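# Rest the block over the blue disc on sticks

## Task

Arm bases in the scene frame (metres; heading in degrees counter-clockwise from +x): arm1 x=+0.62 y=+0.00 z=+0.72 facing +180; arm2 x=-0.31 y=+0.54 z=+0.72 facing -60; arm3 x=-0.31 y=-0.54 z=+0.72 facing +60. Get the block resting above the blue disc painted on the table, its centre over the disc. When finished, neither the block nor any of the three sticks may touch the table, and every post must still stand near its original spot. Any number of arms may help. The arrangement must hold without a robot supporting it. Release everything and move the arms away at the end.

## Robot and tools

Robots: three identical i2rt Big YAM arms named arm1, arm2 and arm3. Each has six revolute joints, a two-finger gripper and a wrist camera. Their feet are on the tabletop at the positions given in the task. Two room cameras, cam_high and cam_low, are fixed and not on any arm. With joints 1 and 6 at 0 and the hand level and pointing ahead, the wrist camera rides on top of the hand, looking toward the fingertips. Reach is about 1.0 m from the joint1 axis.

Frame: one shared scene frame, origin on the floor, +z up. The hand point lies midway between the fingertips. The hand's z axis runs along the fingers; the fingers open and close along its y axis. Hand poses are computed from each foot's true pose, which is never printed.

execute_actions: arguments "actions" and optional "cameras". "actions" is a list holding one action or nothing. The action is an object keyed by arm name; under each arm goes "joints", an object of named absolute targets (not offsets): joint1_rad -2.879 to 2.879 (rotates the arm about its foot, positive counter-clockwise from above, 0 points the way the foot faces); joint2_rad 0 to 3.141 (shoulder; 0 has the upper arm pointing back roughly level, increasing lifts it up then forward); joint3_rad 0 to 3.019 (elbow; 0 folds the forearm onto the upper arm, increasing opens it); joint4_rad -1.692 to 1.57 (hand pitch, positive tilts fingers up); joint5_rad -1.57 to 1.57 (hand sideways swing, positive to the arm's right); joint6_rad -2.094 to 2.094 (hand roll, positive clockwise seen from behind); gripper_m 0 to 0.093 metres (fingertip spacing). Done tolerances: ±0.045, ±0.14, ±0.09, ±0.055, ±0.03, ±0.035 rad and ±0.003 m. Example: {"arm1": {"joints": {"gripper_m": 0.05}}, "arm2": {"joints": {"joint1_rad": 0.3}}}. All listed motions begin at once and may finish at different moments; joints move at different speeds so the hand can sweep wide paths. Joints or arms left out may keep pushing toward older targets. An unknown key or out-of-range number rejects the whole call. An empty list just reports state and images. "cameras" takes names from arm1_cam_wrist, arm2_cam_wrist, arm3_cam_wrist, cam_high, cam_low, all; omitted, null or ["all"] gives every camera, [] gives none. Images are taken at the end; the "pictures" line gives their order.

wait: "seconds" 0 to 10; commands nothing and returns the same report as an empty action.

zoom_image: "camera" plus "region" [x0, y0, x1, y1] in pixels of that camera's latest full image (origin top-left, images 672x504, region at most 504 by 504).

read_manual: optional "section", only "licences"; returns licence text, moves nothing.

finished_scene: "scene", the current scene's number. It ends the scene irreversibly after the last command has been held, and reports success; the goal must be met and stable.

Result lines: joint_positions gives each joint (gripper_m is the sum of the two finger joints). joint_status tells how each commanded motion ended: "off_target" (stopped short, may still push), "contact_stop" or "time_out" (target dropped, joint holds where it is, though a timed-out joint may keep a nearby target of at most 0.375, 0.375, 0.113, 0.225, 0.075, 0.3 rad for joints 1-6 and resume if freed), "not_followed" (a self- and inter-arm collision check withheld the arm's targets; the line "joint command not followed" with a "cause:" appears, grippers still act, and withheld targets may be retried on later actions). on_its_own lists uncommanded behaviour; "held at" is the held target, not the position. Joint torques are the drives' total outputs in joint order, offset, scaled and noisy, so nonzero even without contact. A reported stop means later execute_actions, wait and finished_scene calls in that reply are skipped. MOTOR HOT appears from 85 °C; at 100 °C an OVER-TEMPERATURE FAULT lets that arm and gripper go limp and fall, and joints then show "limit_stop_at_motor_heat" (resend the target afterwards). The robot holds the last command while you think.

Cameras: calibration lines give K, distortion D, T_world_to_cam and pos_world (OpenCV conventions); real cameras may deviate a few degrees and millimetres, and wrist-camera poses also carry joint reading errors.

Cautions: arms do not stop on contact and can push hard, heating motors; ease a stuck push by sending the joint its reported position. Tiny target changes may not move a joint, and a loaded joint sags. Avoid hard presses between robots (ends the run) and hard hits; the collision check ignores fingers, gripper housings and wrist cameras and may act late. Do not knock objects out of the work area. Avoid drops, slips and slams. Loose objects may get brief random pushes. Shorter robot motion is better.

Each tool is called as name(argument=value, ...), one argument or row to a line, values as JSON.

## Session

I'll start by looking at the current state of the scene.

execute_actions(
  actions=[],
)

Scene clock: 0.00 s.
Joint torques (N m, as the arm reports them, + toward a larger angle): no reading
arm1.joint_positions: joint1_rad=+0.456 joint2_rad=+0.533 joint3_rad=+1.440 joint4_rad=-1.348 joint5_rad=-0.016 joint6_rad=+0.172 gripper_m=+0.095
arm1.joint_status: not commanded
arm1.hand: x=+0.4495 y=-0.0737 z=+1.3065 quat_wxyz=(+0.166, +0.837, +0.106, -0.510) (m; scene frame)
arm2.joint_positions: joint1_rad=+0.344 joint2_rad=+0.640 joint3_rad=+1.397 joint4_rad=-1.490 joint5_rad=+0.090 joint6_rad=+0.148 gripper_m=+0.095
arm2.joint_status: not commanded
arm2.hand: x=-0.1461 y=+0.3923 z=+1.2973 quat_wxyz=(-0.380, -0.380, -0.830, +0.151) (m; scene frame)
arm3.joint_positions: joint1_rad=-0.190 joint2_rad=+0.644 joint3_rad=+1.328 joint4_rad=-1.175 joint5_rad=+0.242 joint6_rad=+0.036 gripper_m=+0.095
arm3.joint_status: not commanded
arm3.hand: x=-0.0883 y=-0.3671 z=+1.2772 quat_wxyz=(-0.500, +0.269, -0.814, -0.119) (m; scene frame)
pictures: arm1_cam_wrist, arm2_cam_wrist, arm3_cam_wrist, cam_high, cam_low
Images, in order (width x height): arm1_cam_wrist 672x504, arm2_cam_wrist 672x504, arm3_cam_wrist 672x504, cam_high 672x504, cam_low 672x504.

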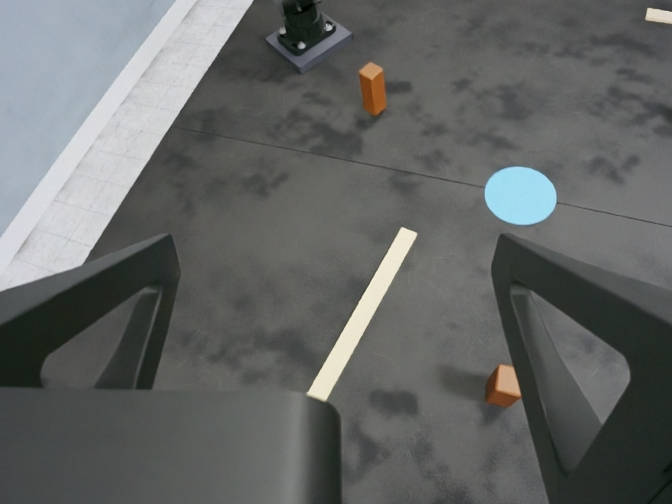

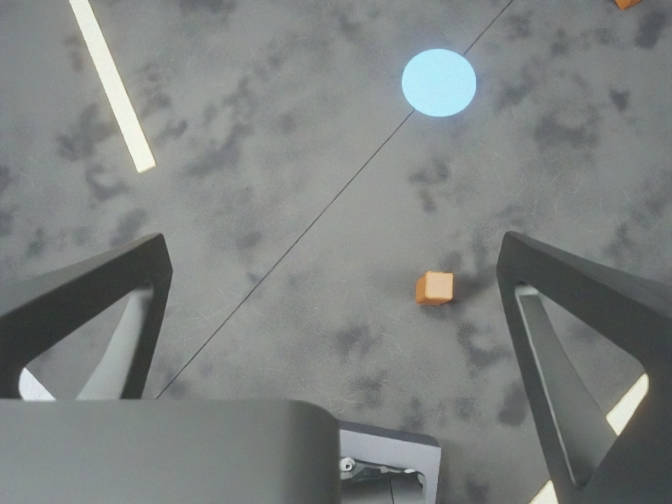

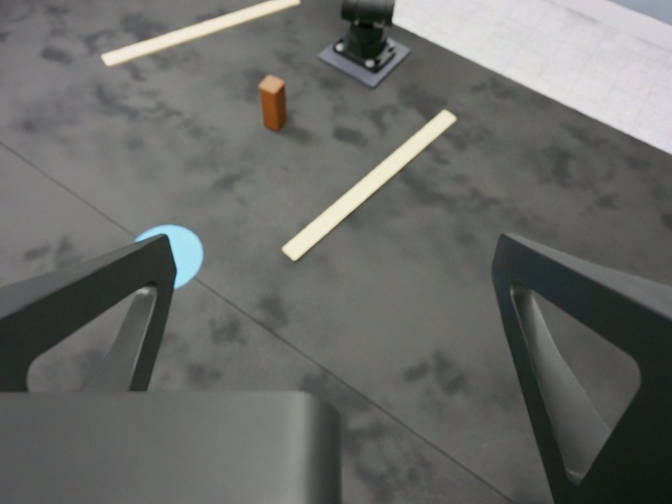

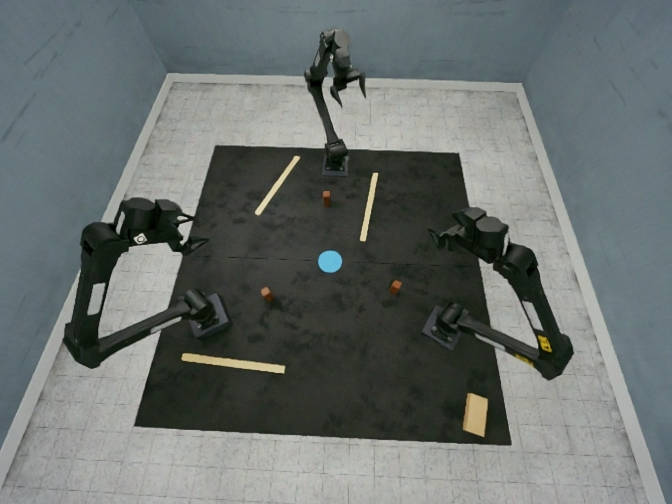

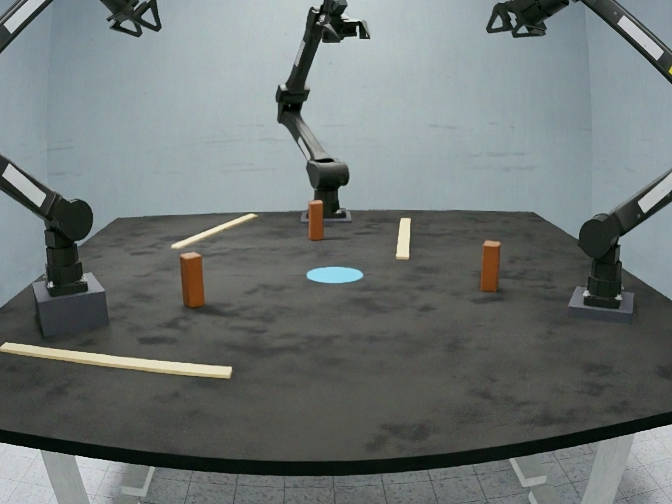

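zoom_image(
  camera="cam_high",
  region=[170, 130, 510, 450],
)

zoom_image(
  camera="cam_low",
  region=[100, 180, 560, 400],
)

Region (170, 130, 510, 450) of cam_high's 672x504 image, scaled by 1.482, with more detail than that image has; it fills the top 474 rows of this view, and the rest is white.

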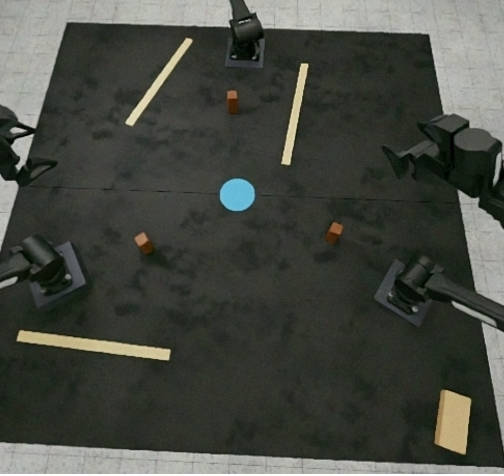

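Region (100, 180, 560, 400) of cam_low's 672x504 image, scaled by 1.096, with more detail than that image has; it fills the top 241 rows of this view, and the rest is white.

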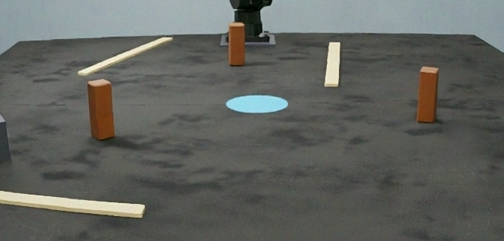

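zoom_image(
  camera="cam_high",
  region=[240, 140, 420, 320],
)

zoom_image(
  camera="cam_high",
  region=[160, 280, 340, 400],
)

zoom_image(
  camera="cam_high",
  region=[400, 340, 540, 460],
)

Region (240, 140, 420, 320) of cam_high's 672x504 image, scaled by 2.800, with more detail than that image has.

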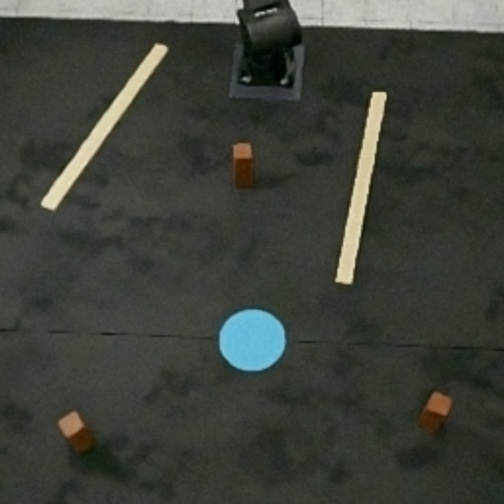

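Region (160, 280, 340, 400) of cam_high's 672x504 image, scaled by 2.800, with more detail than that image has.

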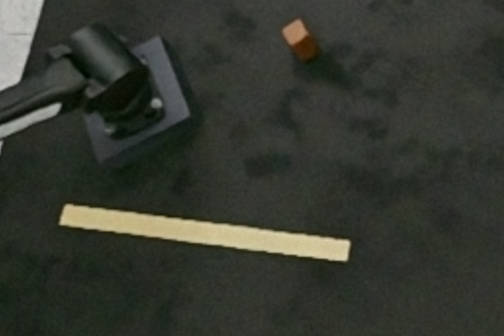

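Region (400, 340, 540, 460) of cam_high's 672x504 image, scaled by 3.600, with more detail than that image has; it fills the top 432 rows of this view, and the rest is white.

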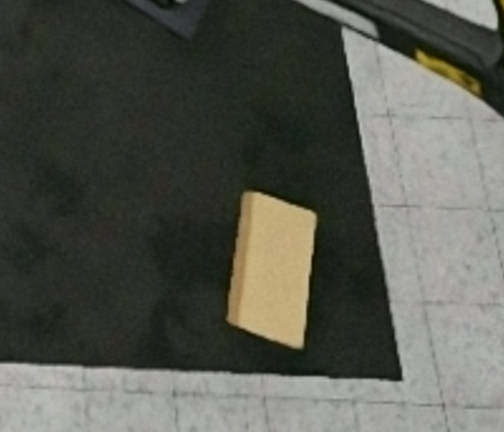

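zoom_image(
  camera="arm2_cam_wrist",
  region=[360, 20, 520, 330],
)

zoom_image(
  camera="cam_low",
  region=[150, 230, 290, 390],
)

zoom_image(
  camera="cam_low",
  region=[290, 190, 520, 310],
)

Region (360, 20, 520, 330) of arm2_cam_wrist's 672x504 image, scaled by 1.626, with more detail than that image has; it fills the left 260 columns of this view, and the rest is white.

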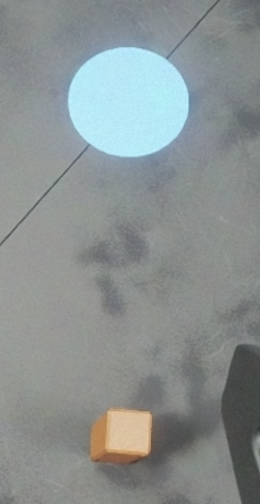

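Region (150, 230, 290, 390) of cam_low's 672x504 image, scaled by 3.150, with more detail than that image has; it fills the left 441 columns of this view, and the rest is white.

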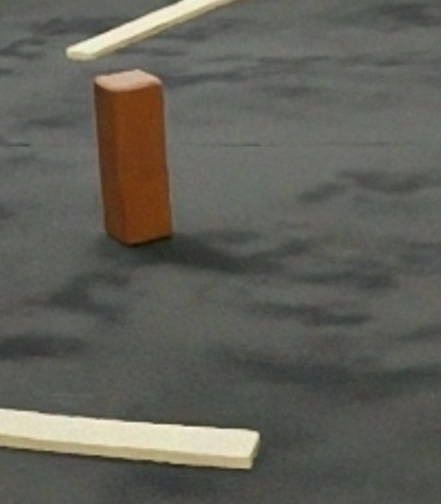

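Region (290, 190, 520, 310) of cam_low's 672x504 image, scaled by 2.191, with more detail than that image has; it fills the top 263 rows of this view, and the rest is white.

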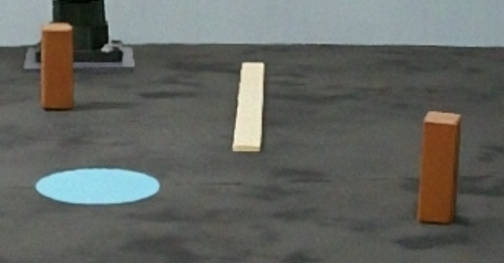

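execute_actions(
  actions=[
    {"arm1": {"joints": {"joint1_rad": -1.295, "joint2_rad": 1.0, "joint3_rad": 0.794, "joint4_rad": -1.2, "joint5_rad": 0.0, "joint6_rad": -0.921, "gripper_m": 0.07}}, "arm2": {"joints": {"joint1_rad": -1.761, "joint2_rad": 0.9, "joint3_rad": 0.54, "joint4_rad": -1.069, "joint5_rad": 0.0, "joint6_rad": -1.16, "gripper_m": 0.07}}, "arm3": {"joints": {"joint1_rad": -0.489, "joint2_rad": 1.9, "joint3_rad": 2.0, "joint4_rad": -1.43, "joint5_rad": 0.0, "joint6_rad": 0.70, "gripper_m": 0.07}}},
  ],
)

Scene clock: 21.87 s.
Joint torques (N m, as the arm reports them, + toward a larger angle): arm1=[-0.54 -4.75  9.67  0.64 -0.06 -0.11] | arm2=[ 1.   -4.49  9.21  0.63 -0.14 -0.15] | arm3=[ -0.54 -20.1   10.62   0.4   -0.06   0.14]
arm1.joint_positions: joint1_rad=-1.287 joint2_rad=+1.000 joint3_rad=+0.807 joint4_rad=-1.199 joint5_rad=-0.001 joint6_rad=-0.911 gripper_m=+0.070
arm1.joint_status: all done
arm1.hand: x=+0.5486 y=+0.2856 z=+0.8971 quat_wxyz=(-0.076, +0.975, -0.204, -0.039) (m; scene frame)
arm2.joint_positions: joint1_rad=-1.757 joint2_rad=+0.907 joint3_rad=+0.539 joint4_rad=-1.081 joint5_rad=+0.001 joint6_rad=-1.150 gripper_m=+0.070
arm2.joint_status: all done
arm2.hand: x=-0.5229 y=+0.4567 z=+0.8790 quat_wxyz=(+0.023, -0.725, -0.686, +0.061) (m; scene frame)
arm3.joint_positions: joint1_rad=-0.486 joint2_rad=+1.937 joint3_rad=+1.963 joint4_rad=-1.423 joint5_rad=+0.003 joint6_rad=+0.686 gripper_m=+0.070
arm3.joint_status: all done
arm3.hand: x=+0.2517 y=-0.2129 z=+0.9589 quat_wxyz=(-0.064, -0.080, -0.994, -0.046) (m; scene frame)
pictures: arm1_cam_wrist, arm2_cam_wrist, arm3_cam_wrist, cam_high, cam_low
camera_calibration (this result's frames):
arm1_cam_wrist: T_world_to_cam=[[0.412727, 0.901335, 0.131347, -0.606376], [0.761718, -0.420612, 0.492821, -0.731706], [0.499442, -0.103351, -0.86016, 0.649856], [0, 0, 0, 1]] pos_world=[0.483056, 0.305947, 0.999226]
arm2_cam_wrist: T_world_to_cam=[[-0.991022, 0.0614664, 0.11873, -0.649188], [0.115421, 0.841524, 0.527746, -0.781375], [-0.0674755, 0.536712, -0.841063, 0.581803], [0, 0, 0, 1]] pos_world=[-0.513916, 0.385189, 0.978779]
arm3_cam_wrist: T_world_to_cam=[[-0.170228, -0.980488, -0.0983196, -0.0670146], [-0.875959, 0.104865, 0.470849, -0.205897], [-0.451351, 0.166275, -0.876718, 1.11464], [0, 0, 0, 1]] pos_world=[0.311329, -0.229453, 1.06758]
Images, in order (width x height): arm1_cam_wrist 672x504, arm2_cam_wrist 672x504, arm3_cam_wrist 672x504, cam_high 672x504, cam_low 672x504.

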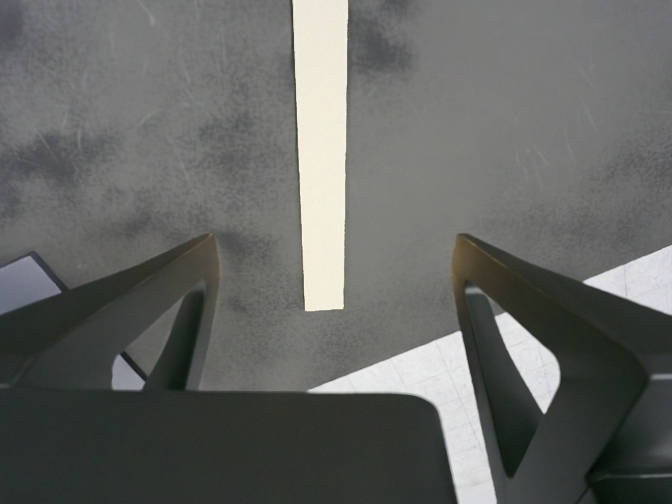

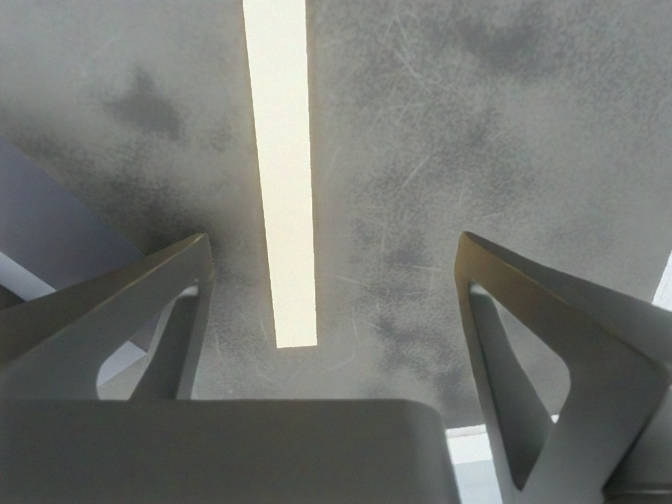

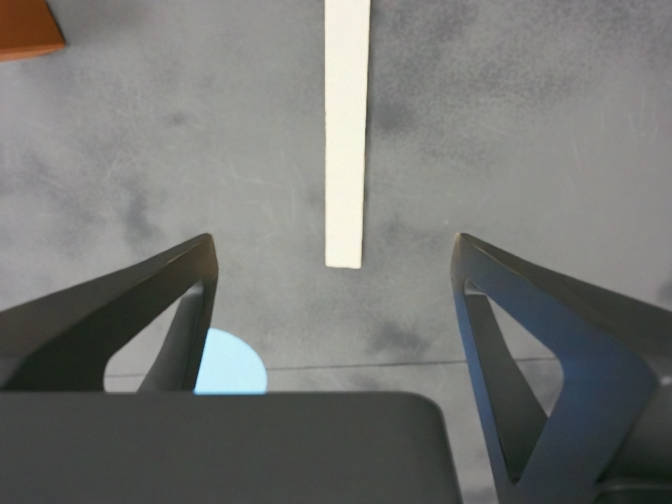

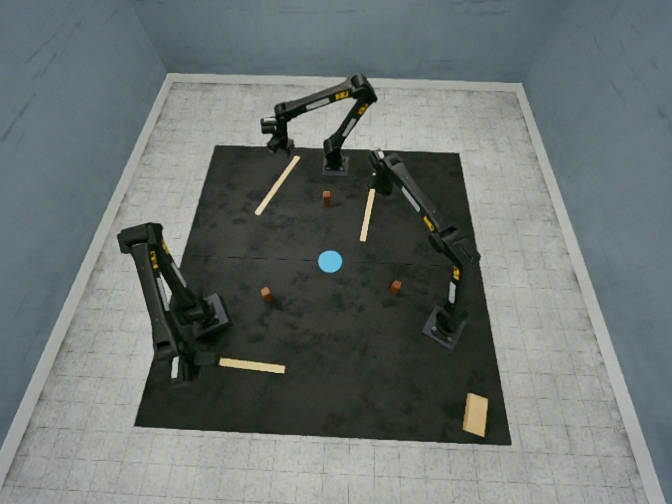

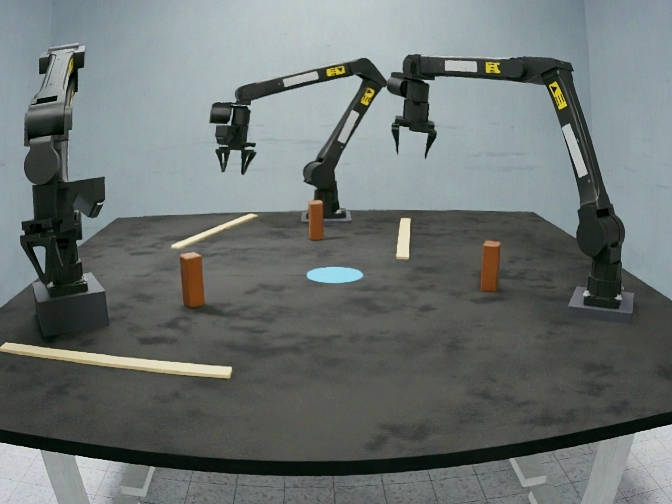

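execute_actions(
  actions=[
    {"arm1": {"joints": {"joint1_rad": -1.383, "joint2_rad": 1.295, "joint3_rad": 0.668, "joint4_rad": -0.94, "joint5_rad": 0.0, "joint6_rad": -0.988, "gripper_m": 0.065}}, "arm2": {"joints": {"joint1_rad": -1.773, "joint2_rad": 1.222, "joint3_rad": 0.39, "joint4_rad": -0.725, "joint5_rad": 0.0, "joint6_rad": -1.17, "gripper_m": 0.065}}, "arm3": {"joints": {"joint1_rad": -0.484, "joint2_rad": 2.19, "joint3_rad": 2.01, "joint4_rad": -1.285, "joint5_rad": 0.0, "joint6_rad": 0.722, "gripper_m": 0.065}}},
  ],
)

Scene clock: 26.53 s.
Joint torques (N m, as the arm reports them, + toward a larger angle): arm1=[-0.39 -7.36  8.07  0.86 -0.06 -0.12] | arm2=[ 1.51 -5.02  7.03  0.46 -0.16 -0.15] | arm3=[ -0.17 -23.08   9.36   0.73  -0.03   0.15]
arm1.joint_positions: joint1_rad=-1.376 joint2_rad=+1.299 joint3_rad=+0.674 joint4_rad=-0.954 joint5_rad=-0.001 joint6_rad=-0.978 gripper_m=+0.065
arm1.joint_status: all done
arm1.hand: x=+0.5742 y=+0.2903 z=+0.7706 quat_wxyz=(+0.008, +0.976, -0.216, +0.002) (m; scene frame)
arm2.joint_positions: joint1_rad=-1.765 joint2_rad=+1.220 joint3_rad=+0.382 joint4_rad=-0.738 joint5_rad=+0.001 joint6_rad=-1.161 gripper_m=+0.065
arm2.joint_status: all done
arm2.hand: x=-0.5067 y=+0.4641 z=+0.7695 quat_wxyz=(-0.002, -0.726, -0.688, +0.003) (m; scene frame)
arm3.joint_positions: joint1_rad=-0.486 joint2_rad=+2.230 joint3_rad=+1.983 joint4_rad=-1.293 joint5_rad=+0.003 joint6_rad=+0.708 gripper_m=+0.065
arm3.joint_status: all done
arm3.hand: x=+0.2836 y=-0.1931 z=+0.7803 quat_wxyz=(-0.005, -0.090, -0.996, -0.006) (m; scene frame)
pictures: arm1_cam_wrist, arm2_cam_wrist, arm3_cam_wrist, cam_high, cam_low
camera_calibration (this result's frames):
arm1_cam_wrist: T_world_to_cam=[[0.429742, 0.902831, -0.0147677, -0.502175], [0.729815, -0.337665, 0.594435, -0.770984], [0.531688, -0.266232, -0.804008, 0.514249], [0, 0, 0, 1]] pos_world=[0.505062, 0.329955, 0.864344]
arm2_cam_wrist: T_world_to_cam=[[-0.998445, 0.0556482, 0.00326448, -0.532835], [0.0473965, 0.81665, 0.575183, -0.791024], [0.029342, 0.574444, -0.818018, 0.500587], [0, 0, 0, 1]] pos_world=[-0.509203, 0.388082, 0.866212]
arm3_cam_wrist: T_world_to_cam=[[-0.197244, -0.980331, -0.0068273, -0.123505], [-0.808789, 0.158786, 0.566257, -0.179061], [-0.554035, 0.117213, -0.8242, 0.947878], [0, 0, 0, 1]] pos_world=[0.355974, -0.203746, 0.881793]
Images, in order (width x height): arm1_cam_wrist 672x504, arm2_cam_wrist 672x504, arm3_cam_wrist 672x504, cam_high 672x504, cam_low 672x504.

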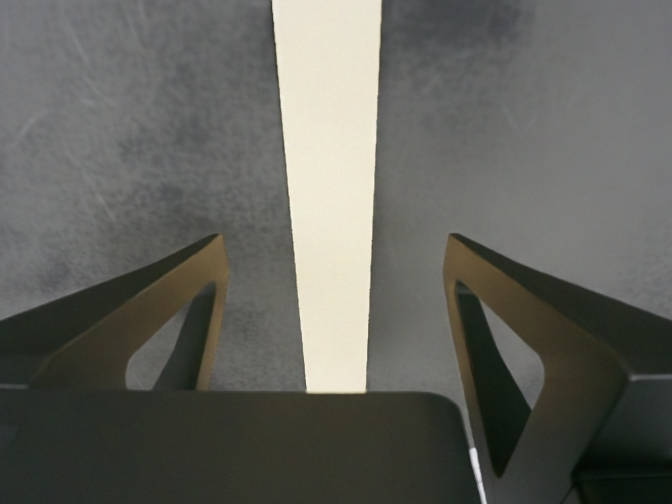

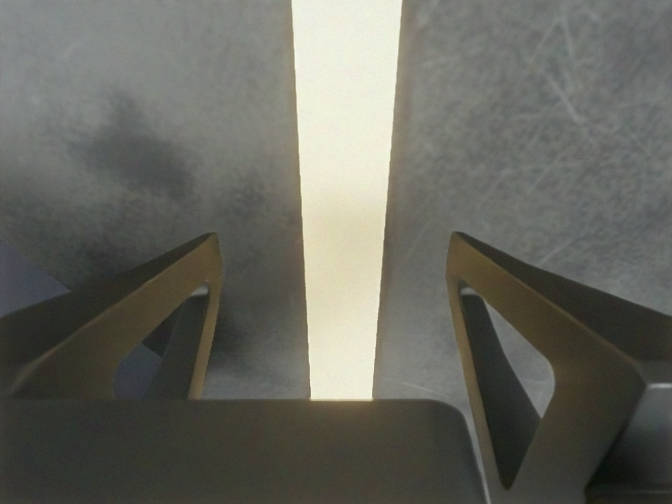

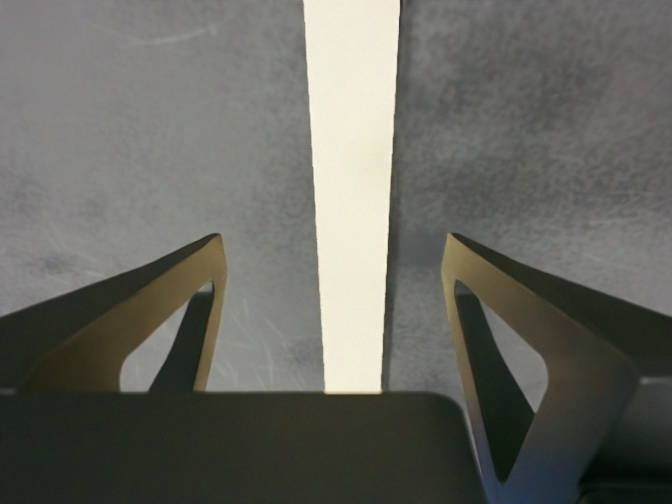

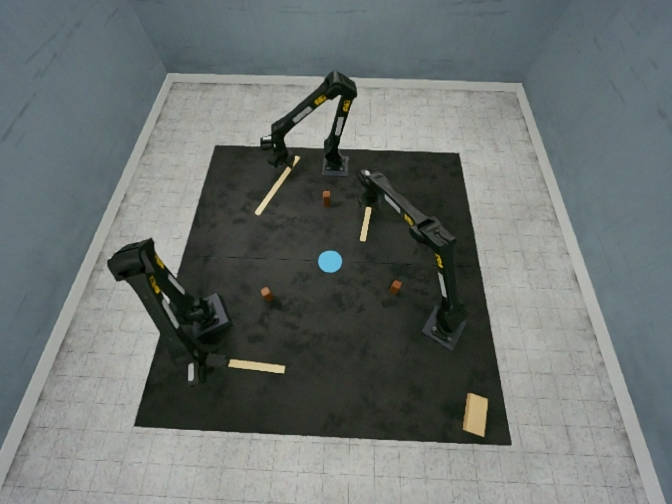

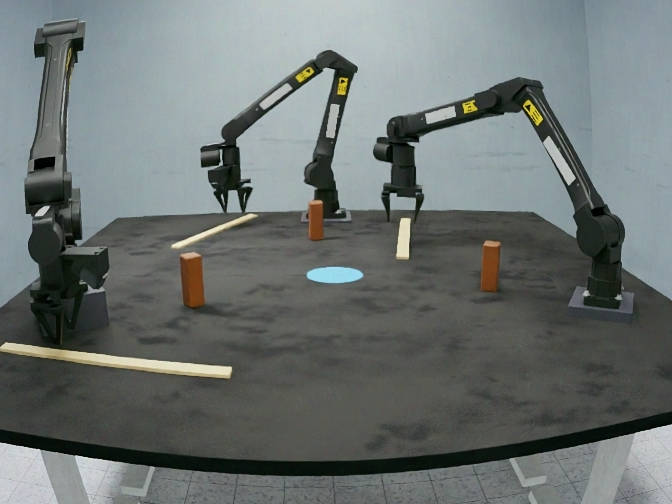

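execute_actions(
  actions=[
    {"arm1": {"joints": {"joint2_rad": 1.378, "joint3_rad": 0.616, "joint4_rad": -0.793}}, "arm2": {"joints": {"joint2_rad": 1.378, "joint3_rad": 0.359, "joint4_rad": -0.528}}, "arm3": {"joints": {"joint1_rad": -0.492, "joint2_rad": 2.22, "joint3_rad": 1.93, "joint4_rad": -1.2}}},
  ],
)

Scene clock: 28.73 s.
Joint torques (N m, as the arm reports them, + toward a larger angle): arm1=[-0.42 -6.64  7.14  0.94 -0.09 -0.12] | arm2=[ 1.06 -6.55  4.82  0.59 -0.12 -0.14] | arm3=[ -0.72 -20.8    7.52   0.84  -0.03   0.13]
arm1.joint_positions: joint1_rad=-1.376 joint2_rad=+1.366 joint3_rad=+0.623 joint4_rad=-0.808 joint5_rad=+0.000 joint6_rad=-0.979 gripper_m=+0.065
arm1.joint_status: all done
arm1.hand: x=+0.5737 y=+0.2942 z=+0.7372 quat_wxyz=(-0.005, +0.977, -0.215, -0.003) (m; scene frame)
arm2.joint_positions: joint1_rad=-1.765 joint2_rad=+1.378 joint3_rad=+0.361 joint4_rad=-0.541 joint5_rad=+0.001 joint6_rad=-1.161 gripper_m=+0.065
arm2.joint_status: all done
arm2.hand: x=-0.5168 y=+0.4601 z=+0.7344 quat_wxyz=(+0.002, -0.725, -0.688, +0.011) (m; scene frame)
arm3.joint_positions: joint1_rad=-0.486 joint2_rad=+2.230 joint3_rad=+1.926 joint4_rad=-1.211 joint5_rad=+0.003 joint6_rad=+0.708 gripper_m=+0.065
arm3.joint_status: all done
arm3.hand: x=+0.2836 y=-0.1930 z=+0.7597 quat_wxyz=(-0.016, -0.091, -0.996, -0.013) (m; scene frame)
pictures: arm1_cam_wrist, arm2_cam_wrist, arm3_cam_wrist, cam_high, cam_low
camera_calibration (this result's frames):
arm1_cam_wrist: T_world_to_cam=[[0.429425, 0.903059, 0.00893344, -0.523312], [0.732099, -0.353887, 0.582061, -0.736817], [0.528796, -0.243411, -0.813096, 0.490336], [0, 0, 0, 1]] pos_world=[0.504858, 0.331184, 0.832238]
arm2_cam_wrist: T_world_to_cam=[[-0.998232, 0.055839, 0.020385, -0.555139], [0.0575084, 0.820381, 0.568918, -0.759023], [0.0150443, 0.569084, -0.822142, 0.472632], [0, 0, 0, 1]] pos_world=[-0.517618, 0.384719, 0.831709]
arm3_cam_wrist: T_world_to_cam=[[-0.197424, -0.980029, -0.0237878, -0.110515], [-0.821039, 0.15204, 0.550254, -0.153072], [-0.535648, 0.128164, -0.834659, 0.935706], [0, 0, 0, 1]] pos_world=[0.353713, -0.204959, 0.862595]
Images, in order (width x height): arm1_cam_wrist 672x504, arm2_cam_wrist 672x504, arm3_cam_wrist 672x504, cam_high 672x504, cam_low 672x504.

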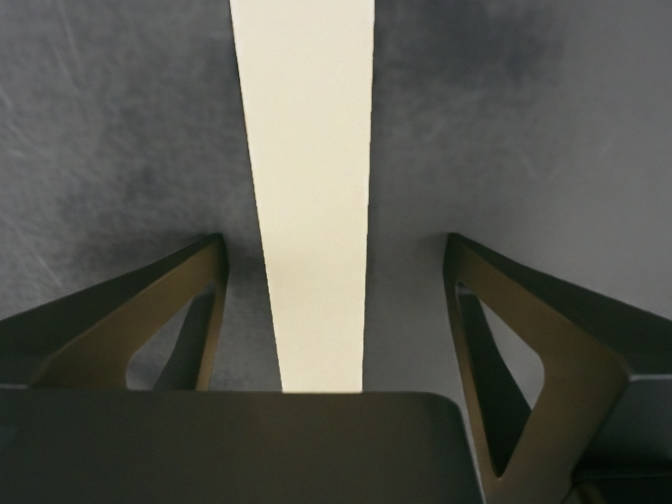

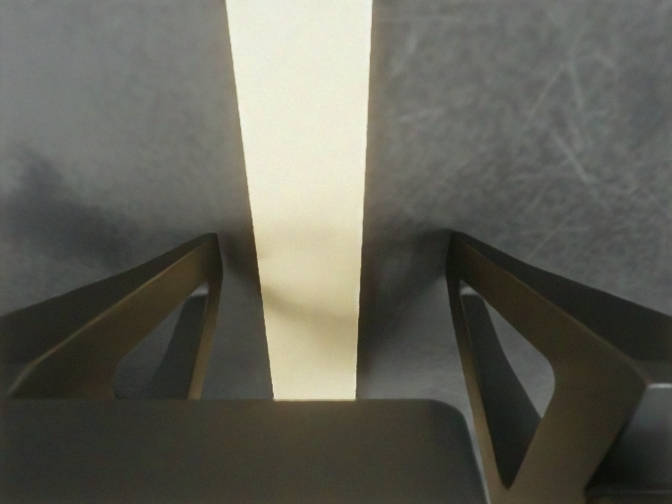

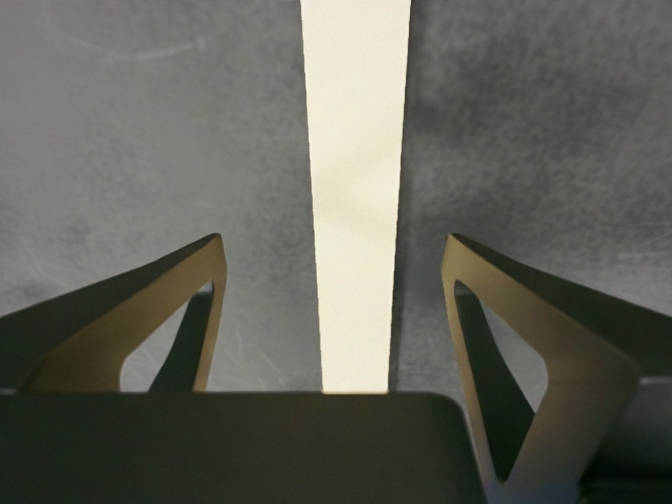

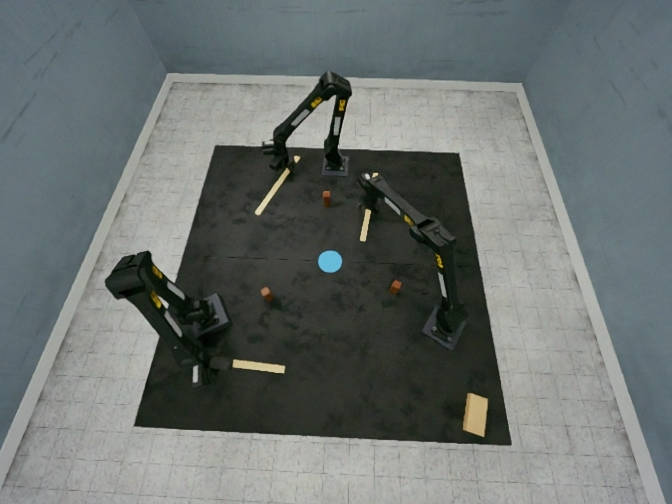

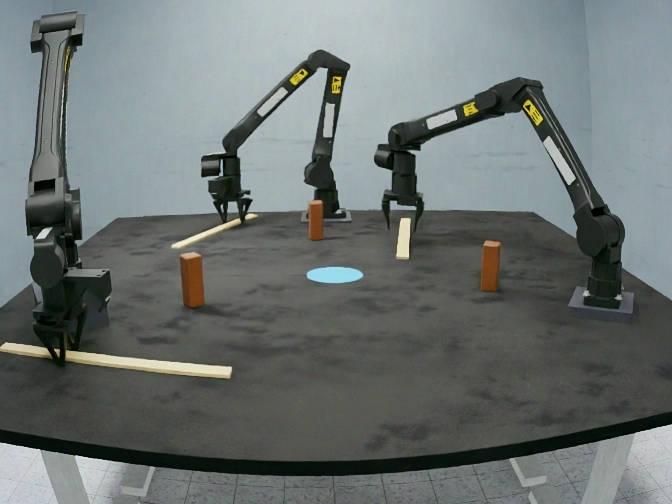

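zoom_image(
  camera="cam_low",
  region=[0, 290, 140, 390],
)

zoom_image(
  camera="cam_low",
  region=[170, 170, 290, 260],
)

Region (0, 290, 140, 390) of cam_low's 672x504 image, scaled by 3.600, with more detail than that image has; it fills the top 360 rows of this view, and the rest is white.

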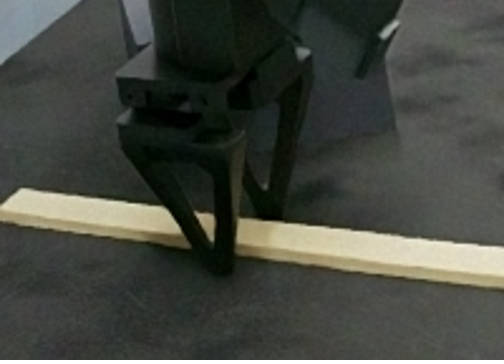

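Region (170, 170, 290, 260) of cam_low's 672x504 image, scaled by 4.200, with more detail than that image has; it fills the top 378 rows of this view, and the rest is white.

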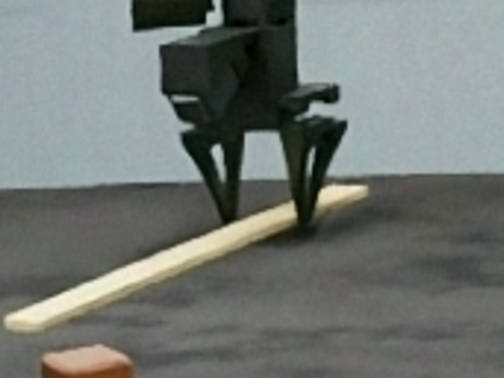

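execute_actions(
  actions=[
    {"arm1": {"joints": {"joint3_rad": 0.594}}, "arm2": {"joints": {"joint3_rad": 0.341}}, "arm3": {"joints": {"joint1_rad": -0.5, "joint2_rad": 2.248}}},
  ],
  cameras=["arm1_cam_wrist", "arm2_cam_wrist", "arm3_cam_wrist", "cam_low"],
)

Scene clock: 30.73 s.
Joint torques (N m, as the arm reports them, + toward a larger angle): arm1=[-0.39 -6.47  5.36  0.79 -0.09 -0.11] | arm2=[ 1.09 -6.19  4.31  0.45 -0.15 -0.2 ] | arm3=[ -0.87 -18.8    7.5    0.85  -0.03   0.12]
arm1.joint_positions: joint1_rad=-1.376 joint2_rad=+1.365 joint3_rad=+0.619 joint4_rad=-0.803 joint5_rad=+0.000 joint6_rad=-0.979 gripper_m=+0.065
arm1.joint_status: all done
arm1.hand: x=+0.5738 y=+0.2932 z=+0.7363 quat_wxyz=(-0.006, +0.977, -0.215, -0.003) (m; scene frame)
arm2.joint_positions: joint1_rad=-1.765 joint2_rad=+1.376 joint3_rad=+0.350 joint4_rad=-0.538 joint5_rad=+0.001 joint6_rad=-1.162 gripper_m=+0.065
arm2.joint_status: all done
arm2.hand: x=-0.5116 y=+0.4620 z=+0.7324 quat_wxyz=(+0.001, -0.725, -0.689, +0.008) (m; scene frame)
arm3.joint_positions: joint1_rad=-0.492 joint2_rad=+2.230 joint3_rad=+1.926 joint4_rad=-1.211 joint5_rad=+0.003 joint6_rad=+0.708 gripper_m=+0.065
arm3.joint_status: all done
arm3.hand: x=+0.2858 y=-0.1969 z=+0.7597 quat_wxyz=(-0.016, -0.094, -0.995, -0.013) (m; scene frame)
pictures: arm1_cam_wrist, arm2_cam_wrist, arm3_cam_wrist, cam_low
camera_calibration (this result's frames):
arm1_cam_wrist: T_world_to_cam=[[0.429083, 0.903211, 0.00988025, -0.523062], [0.732335, -0.354268, 0.581532, -0.736397], [0.528746, -0.24229, -0.813464, 0.489302], [0, 0, 0, 1]] pos_world=[0.505009, 0.330107, 0.831436]
arm2_cam_wrist: T_world_to_cam=[[-0.998413, 0.0546091, 0.0137595, -0.544653], [0.05267, 0.818992, 0.571382, -0.763384], [0.0199338, 0.5712, -0.820569, 0.470132], [0, 0, 0, 1]] pos_world=[-0.512952, 0.386409, 0.829454]
arm3_cam_wrist: T_world_to_cam=[[-0.203774, -0.978731, -0.0236902, -0.111859], [-0.820045, 0.157417, 0.550224, -0.149855], [-0.534792, 0.131549, -0.834681, 0.937805], [0, 0, 0, 1]] pos_world=[0.355849, -0.209257, 0.862572]
Images, in order (width x height): arm1_cam_wrist 672x504, arm2_cam_wrist 672x504, arm3_cam_wrist 672x504, cam_low 672x504.

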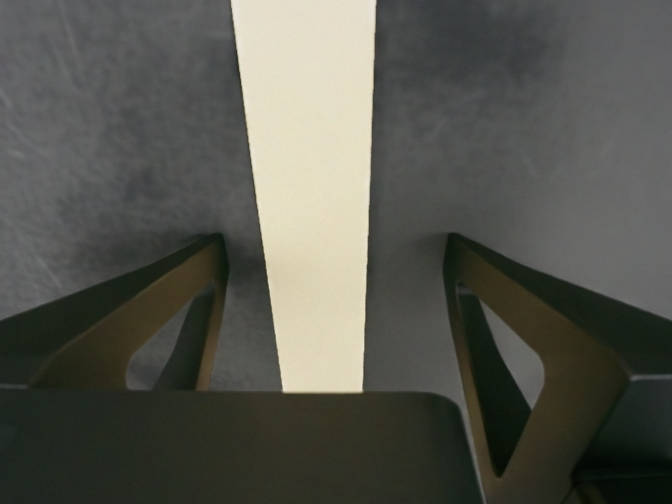

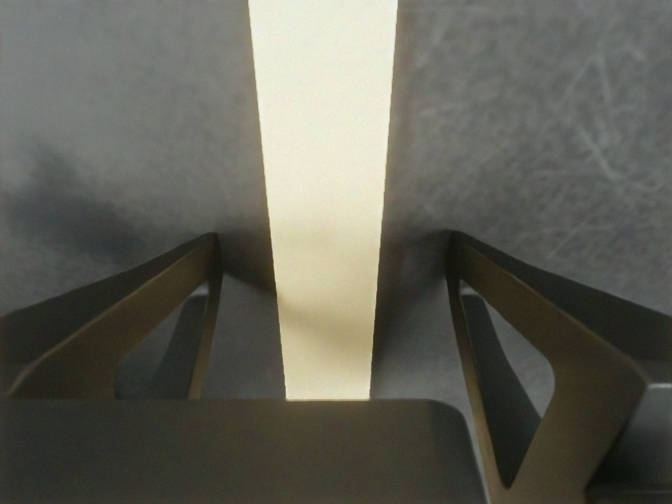

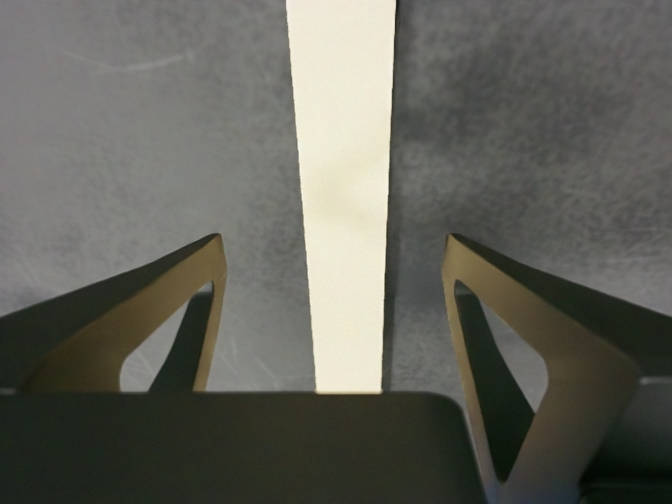

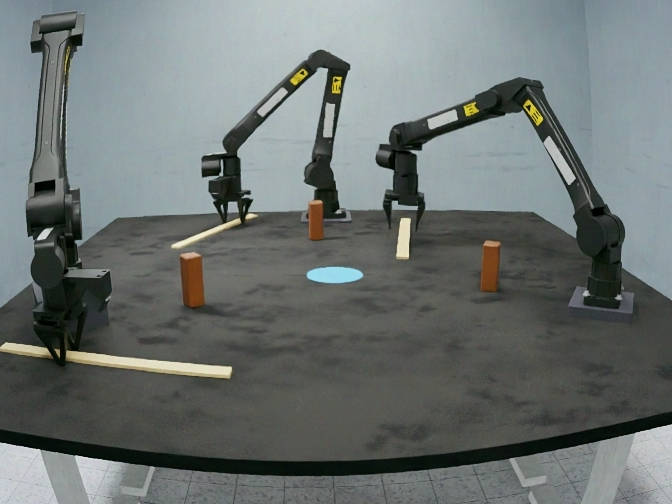

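execute_actions(
  actions=[
    {"arm1": {"joints": {"joint3_rad": 0.605, "gripper_m": 0.0}}, "arm2": {"joints": {"gripper_m": 0.0}}, "arm3": {"joints": {"joint2_rad": 2.23, "joint3_rad": 1.853, "joint4_rad": -1.14}}},
  ],
  cameras=["arm1_cam_wrist", "arm2_cam_wrist", "arm3_cam_wrist", "cam_low"],
)

Scene clock: 32.37 s.
Joint torques (N m, as the arm reports them, + toward a larger angle): arm1=[-0.32 -6.45  6.45  0.7  -0.1  -0.1 ] | arm2=[ 0.95 -5.82  4.27  0.34 -0.13 -0.14] | arm3=[ -1.1  -19.67   7.42   0.81  -0.02   0.15]
arm1.joint_positions: joint1_rad=-1.376 joint2_rad=+1.365 joint3_rad=+0.619 joint4_rad=-0.801 joint5_rad=+0.000 joint6_rad=-0.981 gripper_m=+0.028
arm1.joint_status: gripper_m off_target (ended at +0.028, target +0.000); the others done
arm1.hand: x=+0.5738 y=+0.2938 z=+0.7363 quat_wxyz=(-0.007, +0.977, -0.214, -0.003) (m; scene frame)
arm2.joint_positions: joint1_rad=-1.765 joint2_rad=+1.376 joint3_rad=+0.348 joint4_rad=-0.537 joint5_rad=+0.001 joint6_rad=-1.162 gripper_m=+0.027
arm2.joint_status: gripper_m off_target (ended at +0.027, target +0.000)
arm2.hand: x=-0.5109 y=+0.4623 z=+0.7321 quat_wxyz=(+0.001, -0.725, -0.689, +0.008) (m; scene frame)
arm3.joint_positions: joint1_rad=-0.492 joint2_rad=+2.230 joint3_rad=+1.848 joint4_rad=-1.151 joint5_rad=+0.003 joint6_rad=+0.708 gripper_m=+0.065
arm3.joint_status: all done
arm3.hand: x=+0.2726 y=-0.2042 z=+0.7314 quat_wxyz=(-0.008, -0.094, -0.996, -0.008) (m; scene frame)
pictures: arm1_cam_wrist, arm2_cam_wrist, arm3_cam_wrist, cam_low
camera_calibration (this result's frames):
arm1_cam_wrist: T_world_to_cam=[[0.427712, 0.903835, 0.0119983, -0.524519], [0.73285, -0.354508, 0.580736, -0.735822], [0.529143, -0.239595, -0.814004, 0.488836], [0, 0, 0, 1]] pos_world=[0.504926, 0.330347, 0.831526]
arm2_cam_wrist: T_world_to_cam=[[-0.998423, 0.0546009, 0.0130604, -0.543511], [0.0522576, 0.81884, 0.571638, -0.763763], [0.0205176, 0.571419, -0.820402, 0.469806], [0, 0, 0, 1]] pos_world=[-0.51238, 0.38662, 0.829124]
arm3_cam_wrist: T_world_to_cam=[[-0.203954, -0.978915, -0.0112895, -0.131488], [-0.811042, 0.162497, 0.561966, -0.153972], [-0.548283, 0.123772, -0.827083, 0.904674], [0, 0, 0, 1]] pos_world=[0.344322, -0.215668, 0.833283]
Images, in order (width x height): arm1_cam_wrist 672x504, arm2_cam_wrist 672x504, arm3_cam_wrist 672x504, cam_low 672x504.

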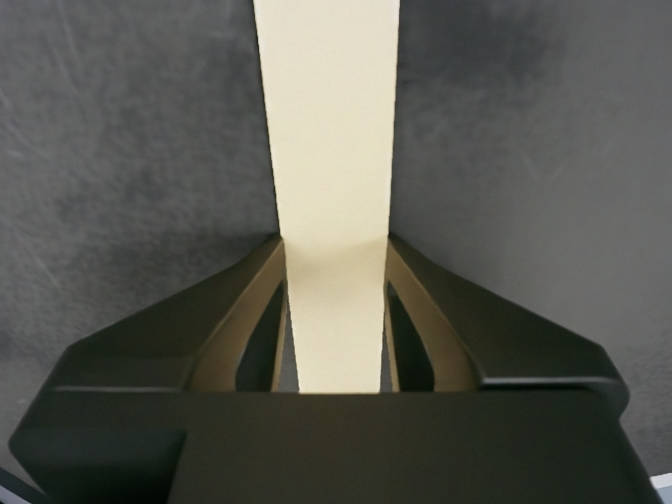

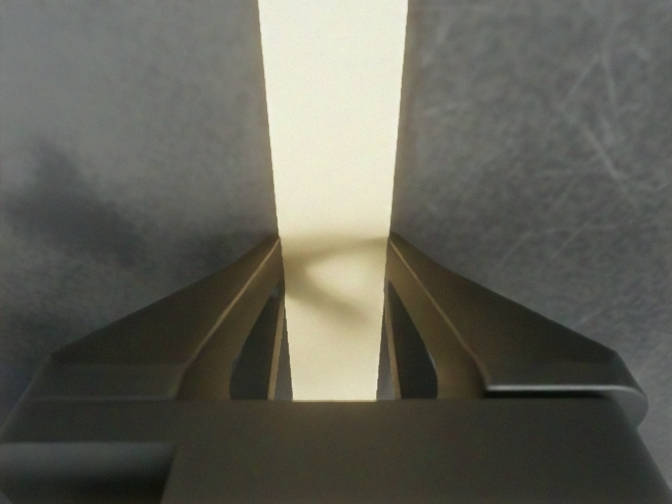

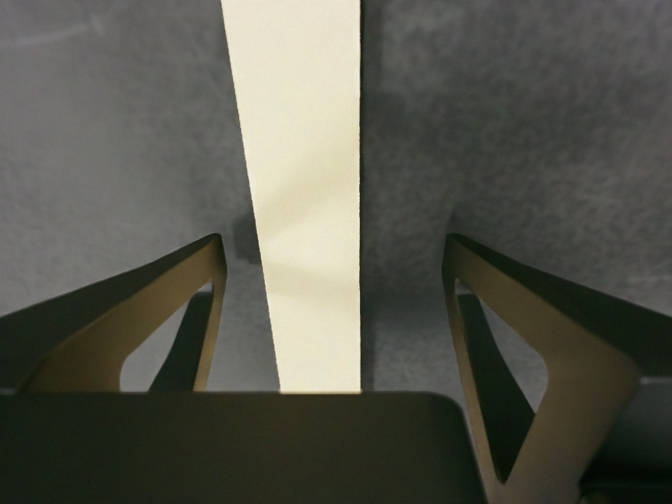

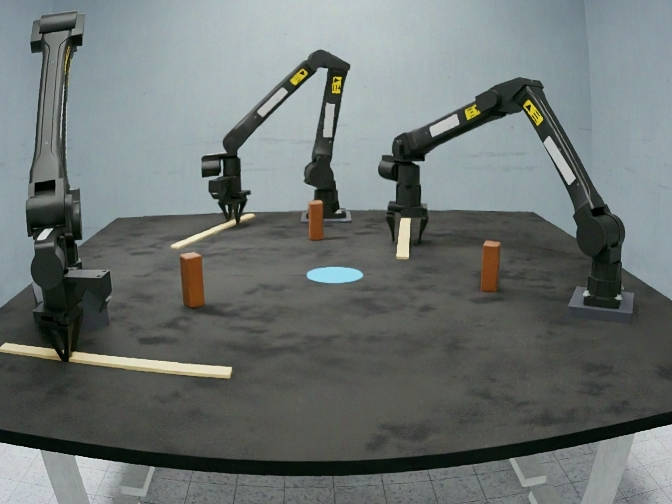

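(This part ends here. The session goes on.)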